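## Task

Grasp the bottle whose cap is green, raise it by more than half of its own height, and keep it up there and upright through to the end. Other bottles may be shoved out of the way, but every one of them has to be standing when the scene ends.

## Robot and tools

Robot: a single 7-joint arm (waist, shoulder, upper arm roll, elbow, forearm roll, wrist pitch, wrist roll) with a two-finger parallel gripper. Its base may sit tilted on a mount; the mount counts as arm for the clearance check. Two head cameras, cam_head_left and cam_head_right (672x504 each), are supplied with calibration (K, distortion, T_world_to_cam); they may be off by a couple of degrees and millimetres.

Frame: the scene frame has its origin on the table top under the arm base, +z up, +y to the left when facing along +x. All poses are in metres plus a unit quaternion written w first (qw, qx, qy, qz). The gripper's fingers point along its own +z and close along its own y. end_effector_position is the spot between the pads when shut; closed fingertips extend about 22 mm past it (9 mm when open), and closing pushes the tips roughly 13 mm further out, so keep that clearance above the table.

The row: every motion command is one row of 10 numbers: x, y, z, qw, qx, qy, qz, position, force_limit, speed. x, y, z, qw..qz are an absolute target pose of the gripper in the scene frame (not an offset). position, force_limit and speed each lie in [-1, 1]. position +1 is fully open (85 mm), about -0.8 is pads touching, -1 squeezes until blocked. force_limit sets pad pressure (roughly 20 N at -1, 128 N at 0, 235 N at +1 on a 40 mm object). speed sets finger closing rate (about 20, 85, 150 mm/s at -1, 0, +1); faster closing adds a bit of grip. Optionally 7 more numbers (0 to 1) scale each joint's stiffness in joint order; they persist until changed.

execute_actions(actions): actions is a list of up to 15 actions; each action is a list of up to 15 rows, each row held for one 1/30 s step; a short action repeats its last row to fill 15 steps. An empty list just reports state and images. A target more than 0.6 m from the gripper's current position along any gripper axis gets the action refused; if the first action fails that or any action is malformed, nothing runs. Repeat the quaternion in every row to hold orientation; don't copy a drifted reported one.

move(target, speed, blocking): target is one row as above (absolute pose plus finger numbers, which are applied immediately). speed is path top speed in m/s, 0.002 to 0.5 (default 0.25); rotation is capped at twice that in rad/s. The path runs 0.5 to 10 s straight toward the pose and ignores obstacles; the hand can lag, wander, or overshoot speed near full reach. blocking=false returns after 0.5 s while the arm continues; then use wait(0) or stop before other motion commands. The result adds a move: line with the ending (done, off_target, moving, held, fault), the limits that acted (paced = pose clipped; held = steps blocked, after which the arm may lurch fast) and the remaining distance.

wait(seconds): 0 to 10 s, holds the last command; returns early if a running move finishes. stop: brakes a running move (fingers continue). zoom_image(camera, region): region [x0, y0, x1, y1] in pixels of that camera's latest image, at most 504x504. finished_scene(scene): ends the given scene (1 or 2) irreversibly and reveals the next task; call it only once the bottle is held aloft and stable.

Controller: each step the commanded pose is clamped to within 70 mm and 16 degrees of the measured pose; the arm then tracks that with damped IK, favouring position over orientation. Far targets need several actions; after an action the arm only reaches the last clamped pose. Hand target in the result shows the current drive pose. A pose unreachable line means the clearance check altered or blocked the command. Reported hand position can be off, more so at long reach.

Results: state gives end_effector_position, end_effector_quat_wxyz, joint positions and torques, step readings (HELD = row held back), position_measured in counts (3 open, ~78 = 60 mm, ~130 = 40 mm, ~180 = 20 mm, ~230 pads meet), object_status (0 moving, 1 blocked opening, 2 blocked closing = grip, 3 reached position or fully shut), and touch_left/touch_right: 28 cells each in 7 groups of 4, free end first; idle near 0, roughly 30 at 10 N, 140 at 50 N, 240 at 100 N. To grasp, send position -1 and keep it until object_status is 2. Fingers only react to a new position differing by at least 0.01; only then do force_limit and speed change. At force_limit -1, status stays 2 even if the object slips out.

Avoid: knocking any bottle over or off the table, dropping or tilting the held bottle, fast impacts and hard presses. Joint torque reaching its load limit (50.7 N m for the first four joints, 31.9 for the wrist ones, held weight included) freezes the arm 10 s. Holding loads heats motors: MOTOR HOT appears from 60 °C, and at 75 °C an OVER-TEMPERATURE FAULT lets the arm sink. Brief external tugs on the held object can occur. Quicker, smoother, lower-effort motion is better.

Each tool is called after "Emit:" by a JSON object that holds its "method" and its "body", one argument or row to a line.

## Session

Emit:
{"method": "execute_actions", "body": {
  "actions": []
}}

Scene clock: 0.00 s.
end_effector_position=(+0.7211, +0.2777, +0.1978) position_measured=3 object_status=3 touch_left=n/a touch_right=n/a end_effector_quat_wxyz=(+0.151, +0.781, +0.471, +0.382)
Joint positions: [-0.788  1.835  0.337  0.772 -1.874 -0.819  1.209]
Joint velocities: [ 0.     0.     0.    -0.001  0.    -0.    -0.   ]
Joint torques (N m, as the joint torque sensors report them, + toward a larger angle): no reading
Motor temperatures (°C, as the motors report them): [33 33 29 33 34 36 38]
Hand target: +0.721, +0.278, +0.198; +0.151, +0.781, +0.471, +0.382
Joint stiffness scale: [1. 1. 1. 1. 1. 1. 1.]

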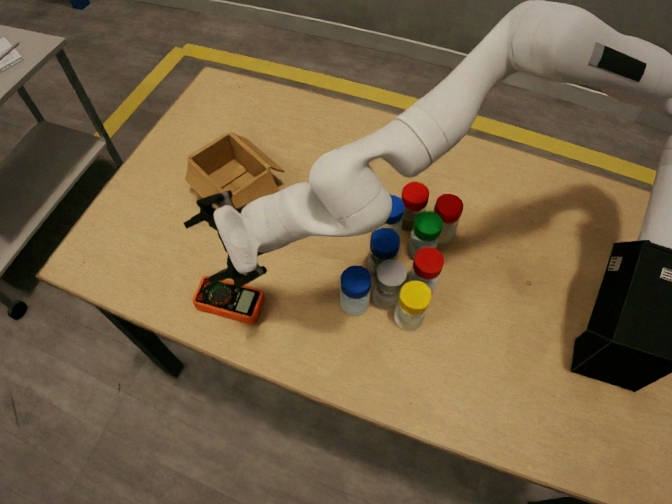

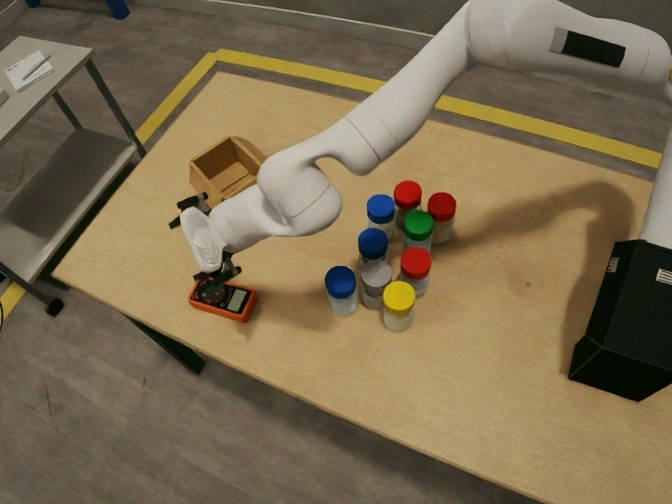

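Emit:
{"method": "zoom_image", "body": {
  "camera": "cam_head_left",
  "region": [330,170,490,340]
}}

Emit:
{"method": "zoom_image", "body": {
  "camera": "cam_head_right",
  "region": [320,170,480,340]
}}

Region (330, 170, 490, 340) of cam_head_left's 672x504 image, scaled by 2.965, with more detail than that image has; it fills the left 474 columns of this view, and the rest is white.

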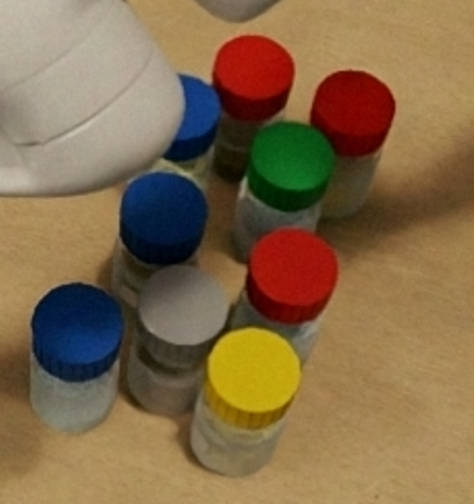

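Region (320, 170, 480, 340) of cam_head_right's 672x504 image, scaled by 2.965, with more detail than that image has; it fills the left 474 columns of this view, and the rest is white.

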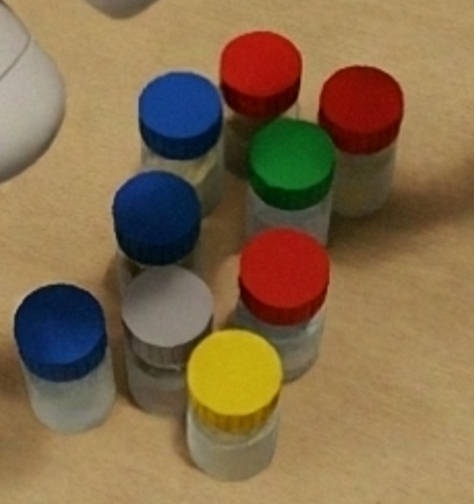

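Emit:
{"method": "move", "body": {
  "target": [0.393,0.028,0.2,0,0.522,0.853,0,0.65,0,0],
  "speed": 0.3
}}

Emit:
{"method": "move", "body": {
  "target": [0.393,0.028,0.13,0,0.522,0.853,0,0.65,0,0]
}}

Emit:
{"method": "zoom_image", "body": {
  "camera": "cam_head_left",
  "region": [330,130,530,330]
}}

Emit:
{"method": "zoom_image", "body": {
  "camera": "cam_head_right",
  "region": [320,130,520,330]
}}

Scene clock: 12.40 s.
end_effector_position=(+0.3968, +0.0304, +0.1994) position_measured=47 object_status=3 touch_left=((-17 -29 13 -3) (4 16 -1 7) (-33 11 6 -14) (7 -18 -4 13) (13 0 -13 -4) (21 -8 -17 18) (-17 -2 -25 1)) touch_right=((-7 -4 -3 5) (-30 -7 -16 -1) (-4 -6 14 13) (-23 4 16 -1) (2 9 6 36) (-6 14 2 -5) (5 18 -4 0)) end_effector_quat_wxyz=(+0.005, +0.524, +0.852, +0.004)
Joint positions: [-0.741  1.164 -0.007  1.663 -2.34  -1.222  2.266]
Joint velocities: [ 0.003 -0.005 -0.003 -0.    -0.001 -0.001  0.   ]
Joint torques (N m, as the joint torque sensors report them, + toward a larger angle): [-15.38 -12.95  -5.66  -6.85  -0.27   0.52   0.06]
Motor temperatures (°C, as the motors report them): [33 33 29 33 34 36 38]
Hand target: +0.393, +0.029, +0.200; -0.000, +0.522, +0.853, +0.000
Off the commanded pose: 0.005 m, 1 deg.
Joint stiffness scale: [1. 1. 1. 1. 1. 1. 1.]
move: off_target

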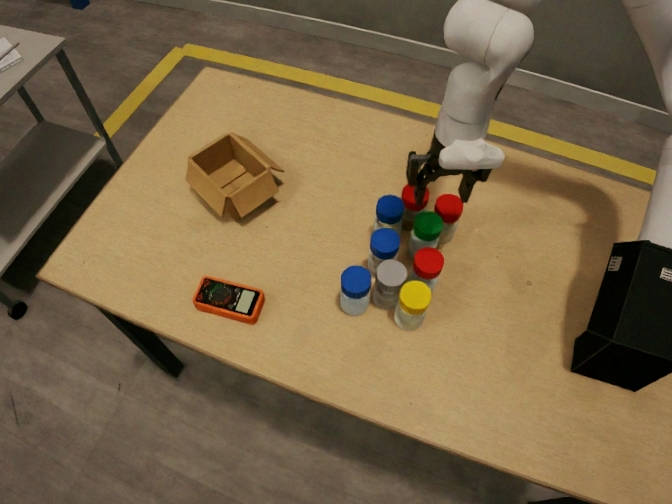

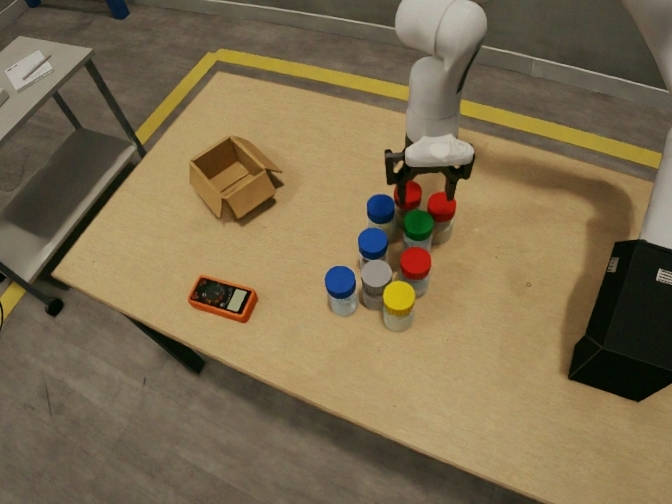

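Scene clock: 13.30 s.
end_effector_position=(+0.3920, +0.0284, +0.1329) position_measured=47 object_status=3 touch_left=((10 -9 5 -14) (-19 -2 -5 -4) (-18 -16 29 -4) (1 11 9 5) (11 -15 10 -2) (10 47 8 11) (19 10 -1 15)) touch_right=((4 10 8 9) (1 -9 -18 -22) (15 -15 9 -8) (2 0 -3 22) (21 13 -10 -1) (8 10 -6 42) (9 14 -10 0)) end_effector_quat_wxyz=(-0.001, +0.522, +0.853, -0.000)
Joint positions: [-0.685  1.227  0.055  1.737 -2.271 -1.077  2.222]
Joint velocities: [-0.     0.005  0.006  0.    -0.001  0.005  0.   ]
Joint torques (N m, as the joint torque sensors report them, + toward a larger angle): [-15.2  -13.17  -5.08  -5.96  -0.4    0.55   0.07]
Motor temperatures (°C, as the motors report them): [33 33 29 33 34 36 38]
Hand target: +0.393, +0.028, +0.130; +0.000, +0.522, +0.853, -0.000
Off the commanded pose: 0.003 m, 0 deg.
Joint stiffness scale: [1. 1. 1. 1. 1. 1. 1.]
move: done

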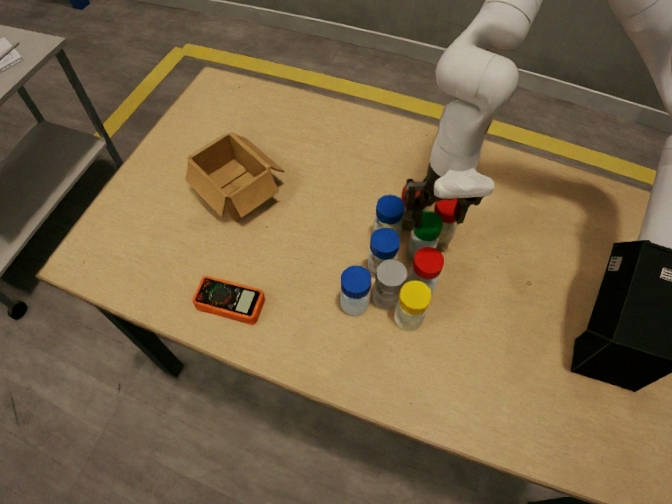

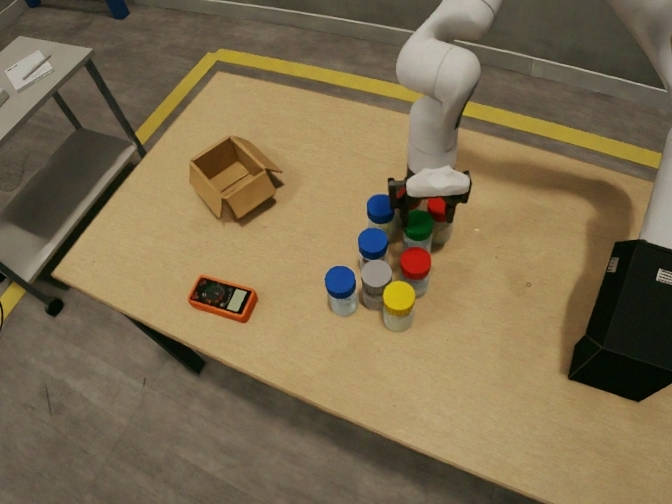

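Region (330, 130, 530, 330) of cam_head_left's 672x504 image, scaled by 2.520, with more detail than that image has.

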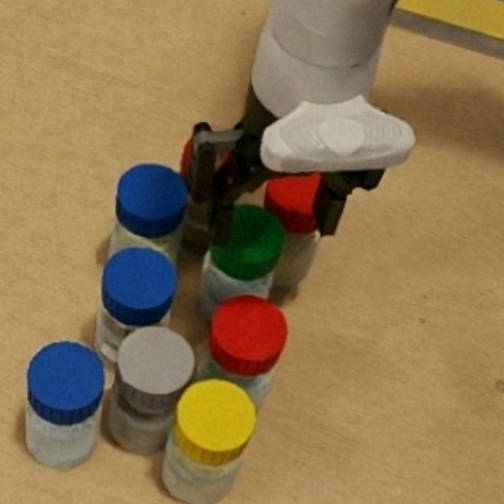

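Region (320, 130, 520, 330) of cam_head_right's 672x504 image, scaled by 2.520, with more detail than that image has.

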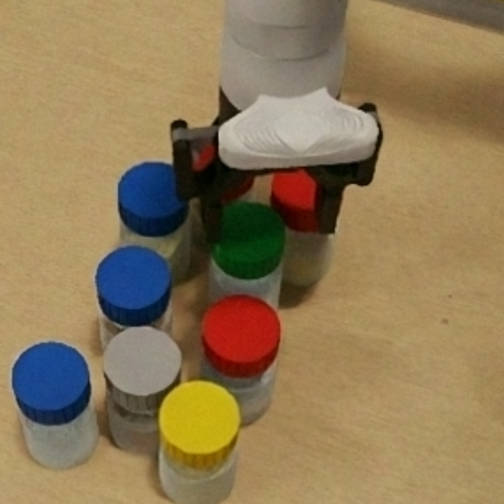

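Emit:
{"method": "move", "body": {
  "target": [0.411,0.023,0.125,0,0.522,0.853,0,0.65,0,0]
}}

Emit:
{"method": "move", "body": {
  "target": [0.411,0.023,0.1,0,0.522,0.853,0,0.65,0,0],
  "speed": 0.05
}}

Emit:
{"method": "zoom_image", "body": {
  "camera": "cam_head_left",
  "region": [330,130,530,330]
}}

Emit:
{"method": "zoom_image", "body": {
  "camera": "cam_head_right",
  "region": [320,130,520,330]
}}

Scene clock: 17.57 s.
end_effector_position=(+0.4083, +0.0246, +0.1273) position_measured=47 object_status=3 touch_left=((8 1 22 26) (9 -10 13 13) (-14 -16 -17 0) (16 -26 18 22) (1 -13 13 -16) (-5 18 -5 -8) (-14 20 -31 -19)) touch_right=((-1 8 0 -26) (20 -7 -12 16) (-6 6 0 33) (1 26 4 19) (12 -7 22 5) (9 -15 12 -1) (-2 -7 -2 2)) end_effector_quat_wxyz=(-0.003, +0.525, +0.851, +0.001)
Joint positions: [-0.663  1.229  0.073  1.702 -2.269 -1.077  2.259]
Joint velocities: [ 0.     0.003  0.004 -0.002 -0.001  0.     0.004]
Joint torques (N m, as the joint torque sensors report them, + toward a larger angle): [-15.72 -13.36  -5.64  -6.03  -0.44   0.43   0.12]
Motor temperatures (°C, as the motors report them): [33 33 29 33 34 36 38]
Hand target: +0.411, +0.023, +0.125; +0.000, +0.522, +0.853, +0.000
Off the commanded pose: 0.004 m, 0 deg.
Joint stiffness scale: [1. 1. 1. 1. 1. 1. 1.]
move: off_target

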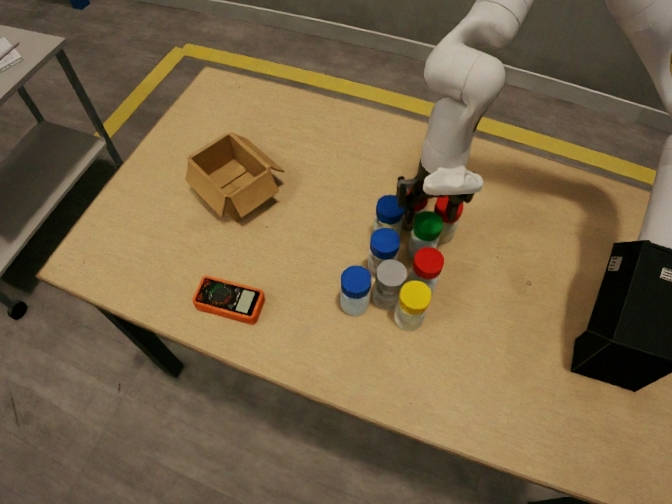

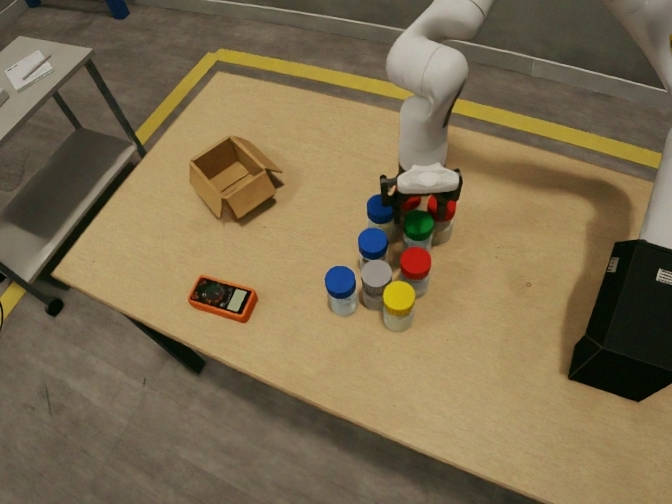

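Scene clock: 18.43 s.
end_effector_position=(+0.4124, +0.0335, +0.1195) position_measured=47 object_status=3 touch_left=((-17 -12 -4 11) (-13 13 4 15) (-26 -8 28 0) (-7 -6 -16 15) (17 -20 19 11) (7 2 11 3) (-9 -23 -6 10)) touch_right=((-7 -17 -4 14) (-4 8 -2 -11) (11 -10 2 -4) (-4 -15 -30 -3) (6 -6 6 -9) (10 3 -10 -24) (-17 23 6 4)) end_effector_quat_wxyz=(-0.004, +0.524, +0.852, +0.015)
Joint positions: [-0.658  1.24   0.083  1.706 -2.253 -1.031  2.252]
Joint velocities: [-0.002  0.001  0.001  0.001 -0.001  0.005  0.   ]
Joint torques (N m, as the joint torque sensors report them, + toward a larger angle): [-0.15 -0.62  5.08  0.37  2.19  0.91  0.38]
Motor temperatures (°C, as the motors report them): [33 33 29 33 34 36 38]
Hand target: +0.410, +0.023, +0.101; -0.000, +0.522, +0.853, -0.000
Off the commanded pose: 0.022 m, 2 deg.
Joint stiffness scale: [1. 1. 1. 1. 1. 1. 1.]
move: off_target

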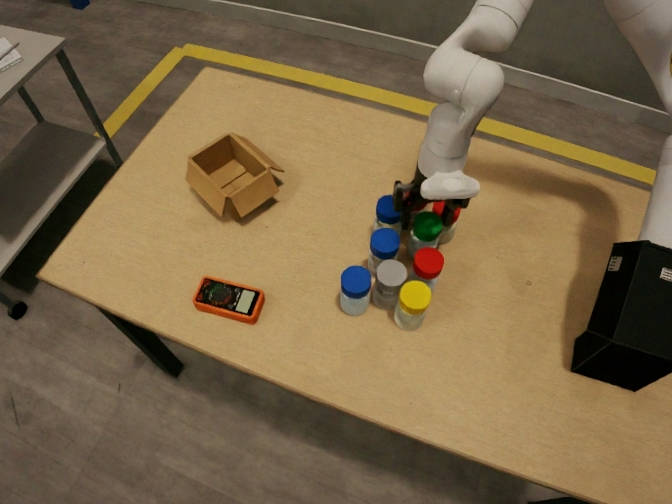

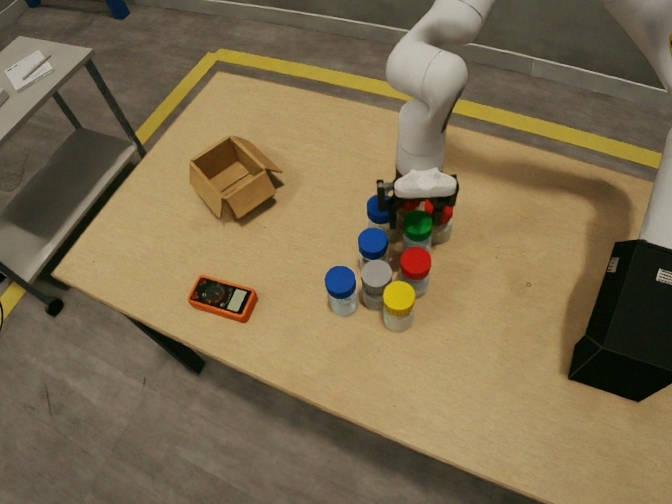

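Region (330, 130, 530, 330) of cam_head_left's 672x504 image, scaled by 2.520, with more detail than that image has.

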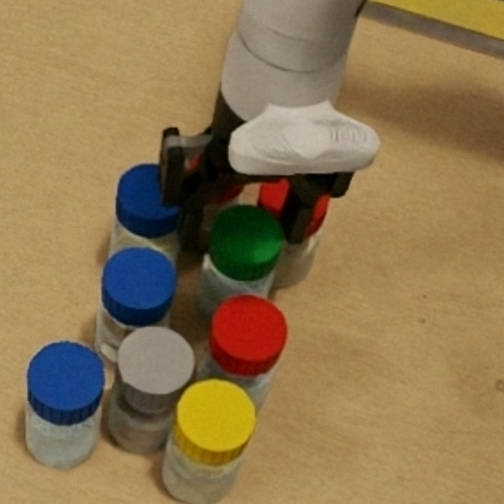

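Region (320, 130, 520, 330) of cam_head_right's 672x504 image, scaled by 2.520, with more detail than that image has.

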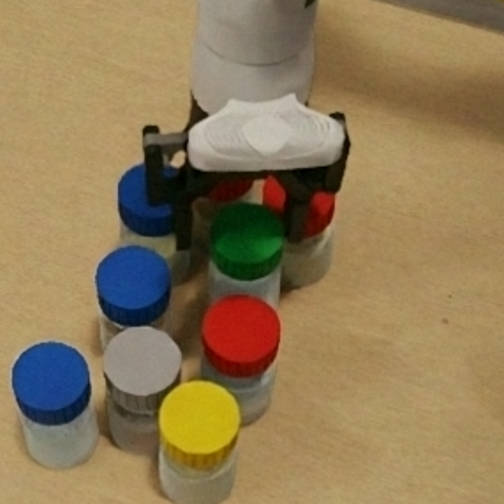

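Emit:
{"method": "move", "body": {
  "target": [0.406,0.037,0.132,0,0.58,0.815,0,0.55,0,0]
}}

Emit:
{"method": "move", "body": {
  "target": [0.405,0.038,0.112,0,0.58,0.815,0,0.55,0,0],
  "speed": 0.04
}}

Emit:
{"method": "zoom_image", "body": {
  "camera": "cam_head_right",
  "region": [320,130,520,330]
}}

Scene clock: 21.83 s.
end_effector_position=(+0.4083, +0.0369, +0.1314) position_measured=59 object_status=3 touch_left=((-17 2 16 3) (19 -12 10 -18) (-13 19 2 -35) (2 22 -7 6) (28 -13 9 4) (1 -10 -16 -4) (-3 4 -5 35)) touch_right=((-17 3 3 14) (-1 7 5 13) (17 -2 2 7) (-10 9 8 0) (8 -14 25 -4) (-5 11 -6 0) (5 3 0 13)) end_effector_quat_wxyz=(+0.001, +0.576, +0.817, +0.004)
Joint positions: [-0.693  1.25   0.086  1.684 -2.29  -1.069  2.135]
Joint velocities: [-0.001  0.003 -0.001 -0.002  0.001 -0.006 -0.007]
Joint torques (N m, as the joint torque sensors report them, + toward a larger angle): [-15.5  -13.55  -4.98  -5.88  -0.21   0.5    0.11]
Motor temperatures (°C, as the motors report them): [33 33 29 33 34 36 38]
Hand target: +0.406, +0.037, +0.132; -0.000, +0.580, +0.815, +0.000
Off the commanded pose: 0.002 m, 1 deg.
Joint stiffness scale: [1. 1. 1. 1. 1. 1. 1.]
move: done

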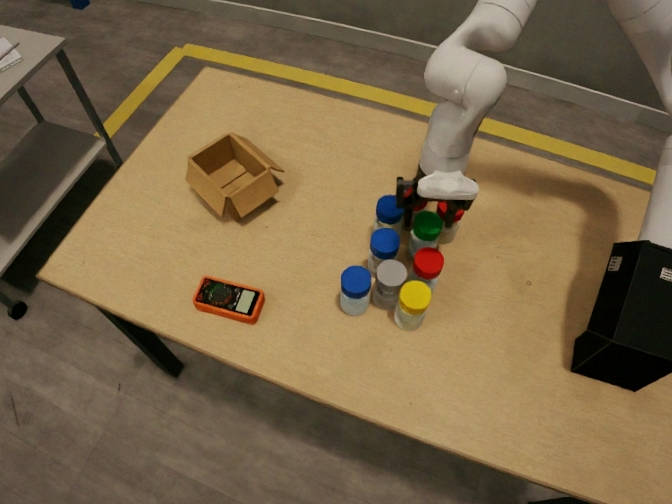

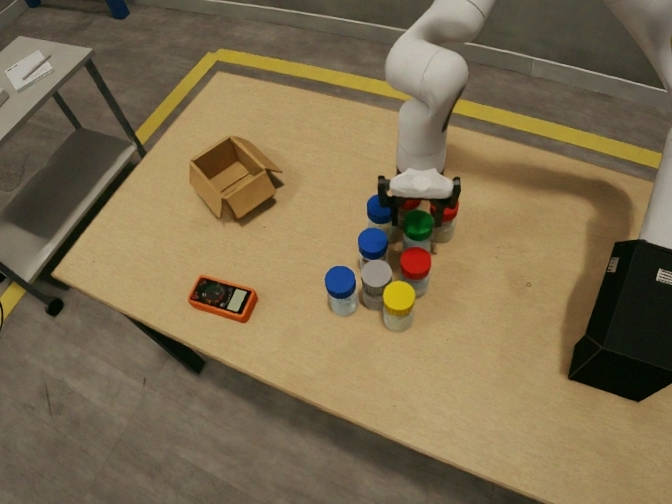

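Scene clock: 22.67 s.
end_effector_position=(+0.4040, +0.0384, +0.1147) position_measured=59 object_status=3 touch_left=((-15 -29 22 -17) (-20 -27 23 13) (-17 -23 15 -8) (-27 7 -8 -2) (-4 13 15 -26) (19 -21 -2 -7) (4 12 -17 -13)) touch_right=((-13 -6 6 26) (16 5 -23 -3) (-8 7 13 5) (15 19 -21 2) (-5 -21 -9 -5) (4 2 9 -7) (-3 19 4 9)) end_effector_quat_wxyz=(-0.002, +0.580, +0.815, -0.001)
Joint positions: [-0.686  1.275  0.108  1.694 -2.287 -1.034  2.119]
Joint velocities: [ 0.     0.004  0.007 -0.    -0.001  0.006  0.   ]
Joint torques (N m, as the joint torque sensors report them, + toward a larger angle): [-15.87 -13.7   -4.89  -5.95  -0.27   0.86   0.15]
Motor temperatures (°C, as the motors report them): [33 33 29 33 34 36 38]
Hand target: +0.405, +0.038, +0.112; -0.000, +0.580, +0.815, -0.000
Off the commanded pose: 0.003 m, 0 deg.
Joint stiffness scale: [1. 1. 1. 1. 1. 1. 1.]
move: done

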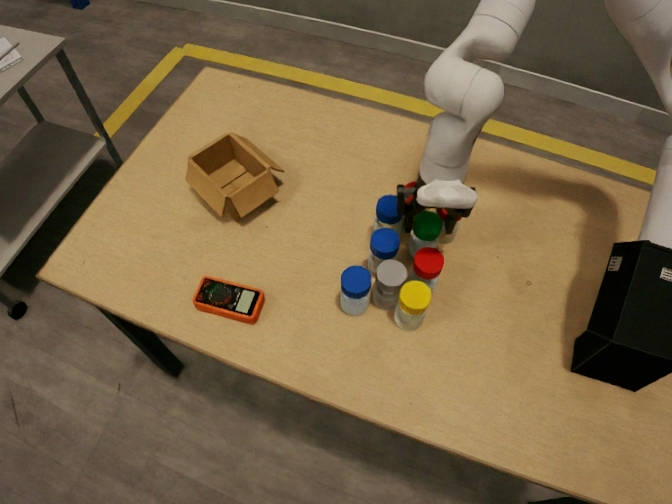

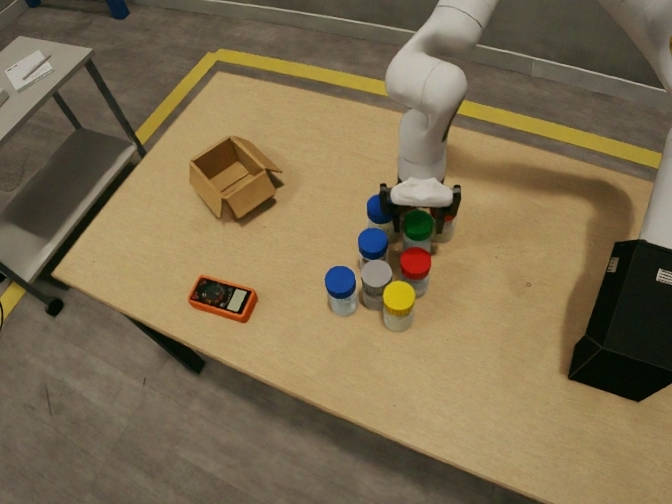

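Region (320, 130, 520, 330) of cam_head_right's 672x504 image, scaled by 2.520, with more detail than that image has.

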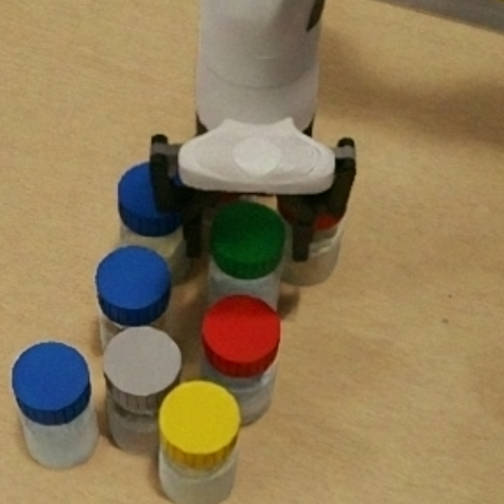

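Emit:
{"method": "move", "body": {
  "target": [0.405,0.038,0.098,0,0.58,0.815,0,0.5,0,0],
  "speed": 0.04
}}

Emit:
{"method": "move", "body": {
  "target": [0.405,0.038,0.098,0,0.58,0.815,0,-1,-0.3,-0.5]
}}

Scene clock: 24.73 s.
end_effector_position=(+0.4041, +0.0384, +0.1006) position_measured=66 object_status=3 touch_left=((-34 -12 12 -13) (41 10 10 43) (-17 30 14 -15) (1 -8 28 9) (34 -15 30 -6) (-6 -9 -23 23) (2 -24 -41 6)) touch_right=((22 2 24 -4) (-6 -21 -1 5) (4 -14 -2 -12) (12 -9 -27 2) (-13 -11 5 -11) (22 -17 3 -8) (-12 -12 -8 -2)) end_effector_quat_wxyz=(-0.002, +0.580, +0.815, -0.001)
Joint positions: [-0.681  1.294  0.131  1.702 -2.278 -0.998  2.113]
Joint velocities: [0.    0.003 0.008 0.001 0.    0.007 0.   ]
Joint torques (N m, as the joint torque sensors report them, + toward a larger angle): [-15.62 -13.89  -4.83  -5.67  -0.41   0.47   0.18]
Motor temperatures (°C, as the motors report them): [33 33 29 33 34 36 38]
Hand target: +0.405, +0.038, +0.098; -0.000, +0.580, +0.815, -0.000
Off the commanded pose: 0.003 m, 0 deg.
Joint stiffness scale: [1. 1. 1. 1. 1. 1. 1.]
move: done

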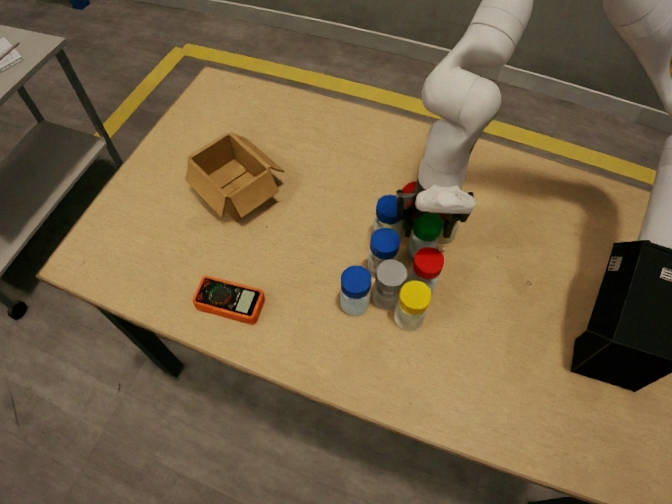

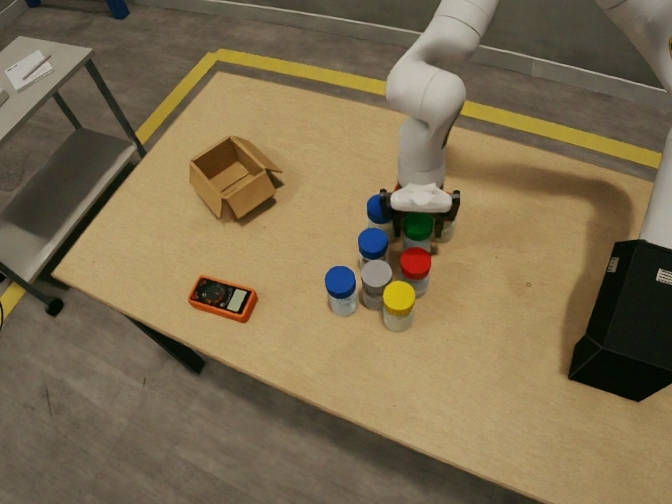

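Scene clock: 25.43 s.
end_effector_position=(+0.4042, +0.0385, +0.1008) position_measured=98 object_status=2 touch_left=((600 526 53 15) (722 672 73 -13) (965 641 120 -31) (792 671 68 13) (126 117 16 5) (16 18 5 7) (18 2 -12 -3)) touch_right=((478 479 67 -5) (629 448 104 11) (890 741 152 -32) (685 371 114 -10) (111 94 18 9) (25 -9 -3 4) (14 12 16 -8)) end_effector_quat_wxyz=(-0.002, +0.580, +0.815, -0.001)
Joint positions: [-0.681  1.294  0.131  1.702 -2.278 -0.998  2.113]
Joint velocities: [-0.    -0.    -0.001  0.    -0.001  0.    -0.001]
Joint torques (N m, as the joint torque sensors report them, + toward a larger angle): [-12.63 -10.82  -3.34  -5.59   0.54   1.28   0.16]
Motor temperatures (°C, as the motors report them): [33 33 29 33 34 36 38]
Hand target: +0.405, +0.038, +0.098; -0.000, +0.580, +0.815, -0.000
Off the commanded pose: 0.003 m, 0 deg.
Joint stiffness scale: [1. 1. 1. 1. 1. 1. 1.]
move: done

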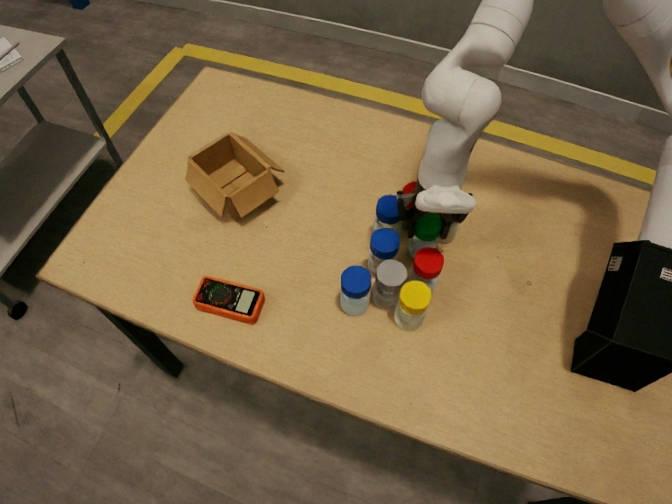

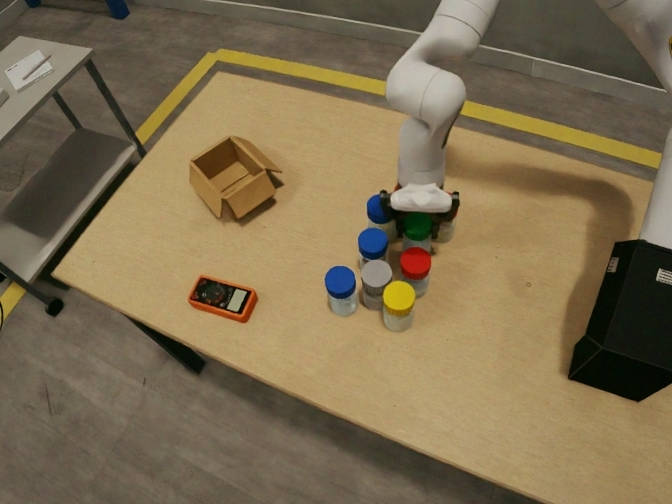

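Emit:
{"method": "move", "body": {
  "target": [0.403,0.04,0.19,0,0.58,0.815,0,-1,-0.3,-0.5],
  "speed": 0.1
}}

Scene clock: 27.97 s.
end_effector_position=(+0.4044, +0.0395, +0.1871) position_measured=98 object_status=2 touch_left=((586 547 73 -2) (693 649 90 1) (966 602 109 -16) (802 652 78 5) (140 101 -1 -9) (1 9 4 -14) (18 8 4 -17)) touch_right=((495 478 82 -3) (656 452 84 -39) (921 755 136 6) (681 361 97 23) (113 89 0 11) (-6 0 23 -20) (-9 25 11 4)) end_effector_quat_wxyz=(+0.002, +0.581, +0.814, +0.001)
Joint positions: [-0.751  1.203  0.04   1.628 -2.364 -1.193  2.164]
Joint velocities: [ 0.    -0.003 -0.007 -0.001 -0.001 -0.005 -0.   ]
Joint torques (N m, as the joint torque sensors report them, + toward a larger angle): [-15.76 -14.32  -5.74  -7.21  -0.21   0.42   0.2 ]
Motor temperatures (°C, as the motors report them): [33 33 29 33 34 36 38]
Hand target: +0.403, +0.040, +0.190; -0.000, +0.580, +0.815, +0.000
Off the commanded pose: 0.003 m, 0 deg.
Joint stiffness scale: [1. 1. 1. 1. 1. 1. 1.]
move: done

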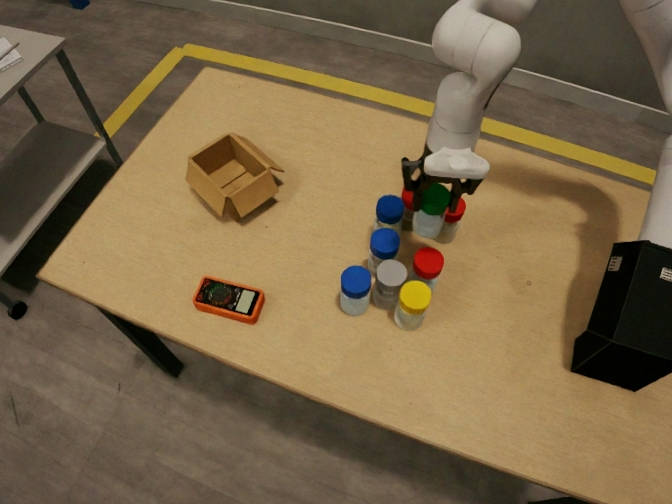

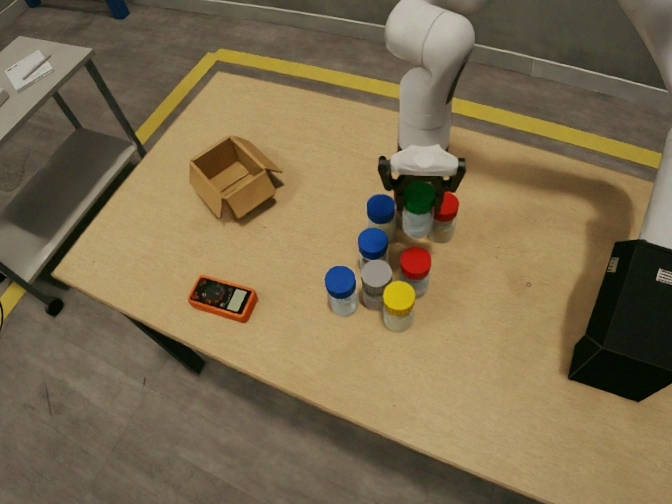

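Emit:
{"method": "finished_scene", "body": {
  "scene": 1
}}

The scene is finished: the task was done.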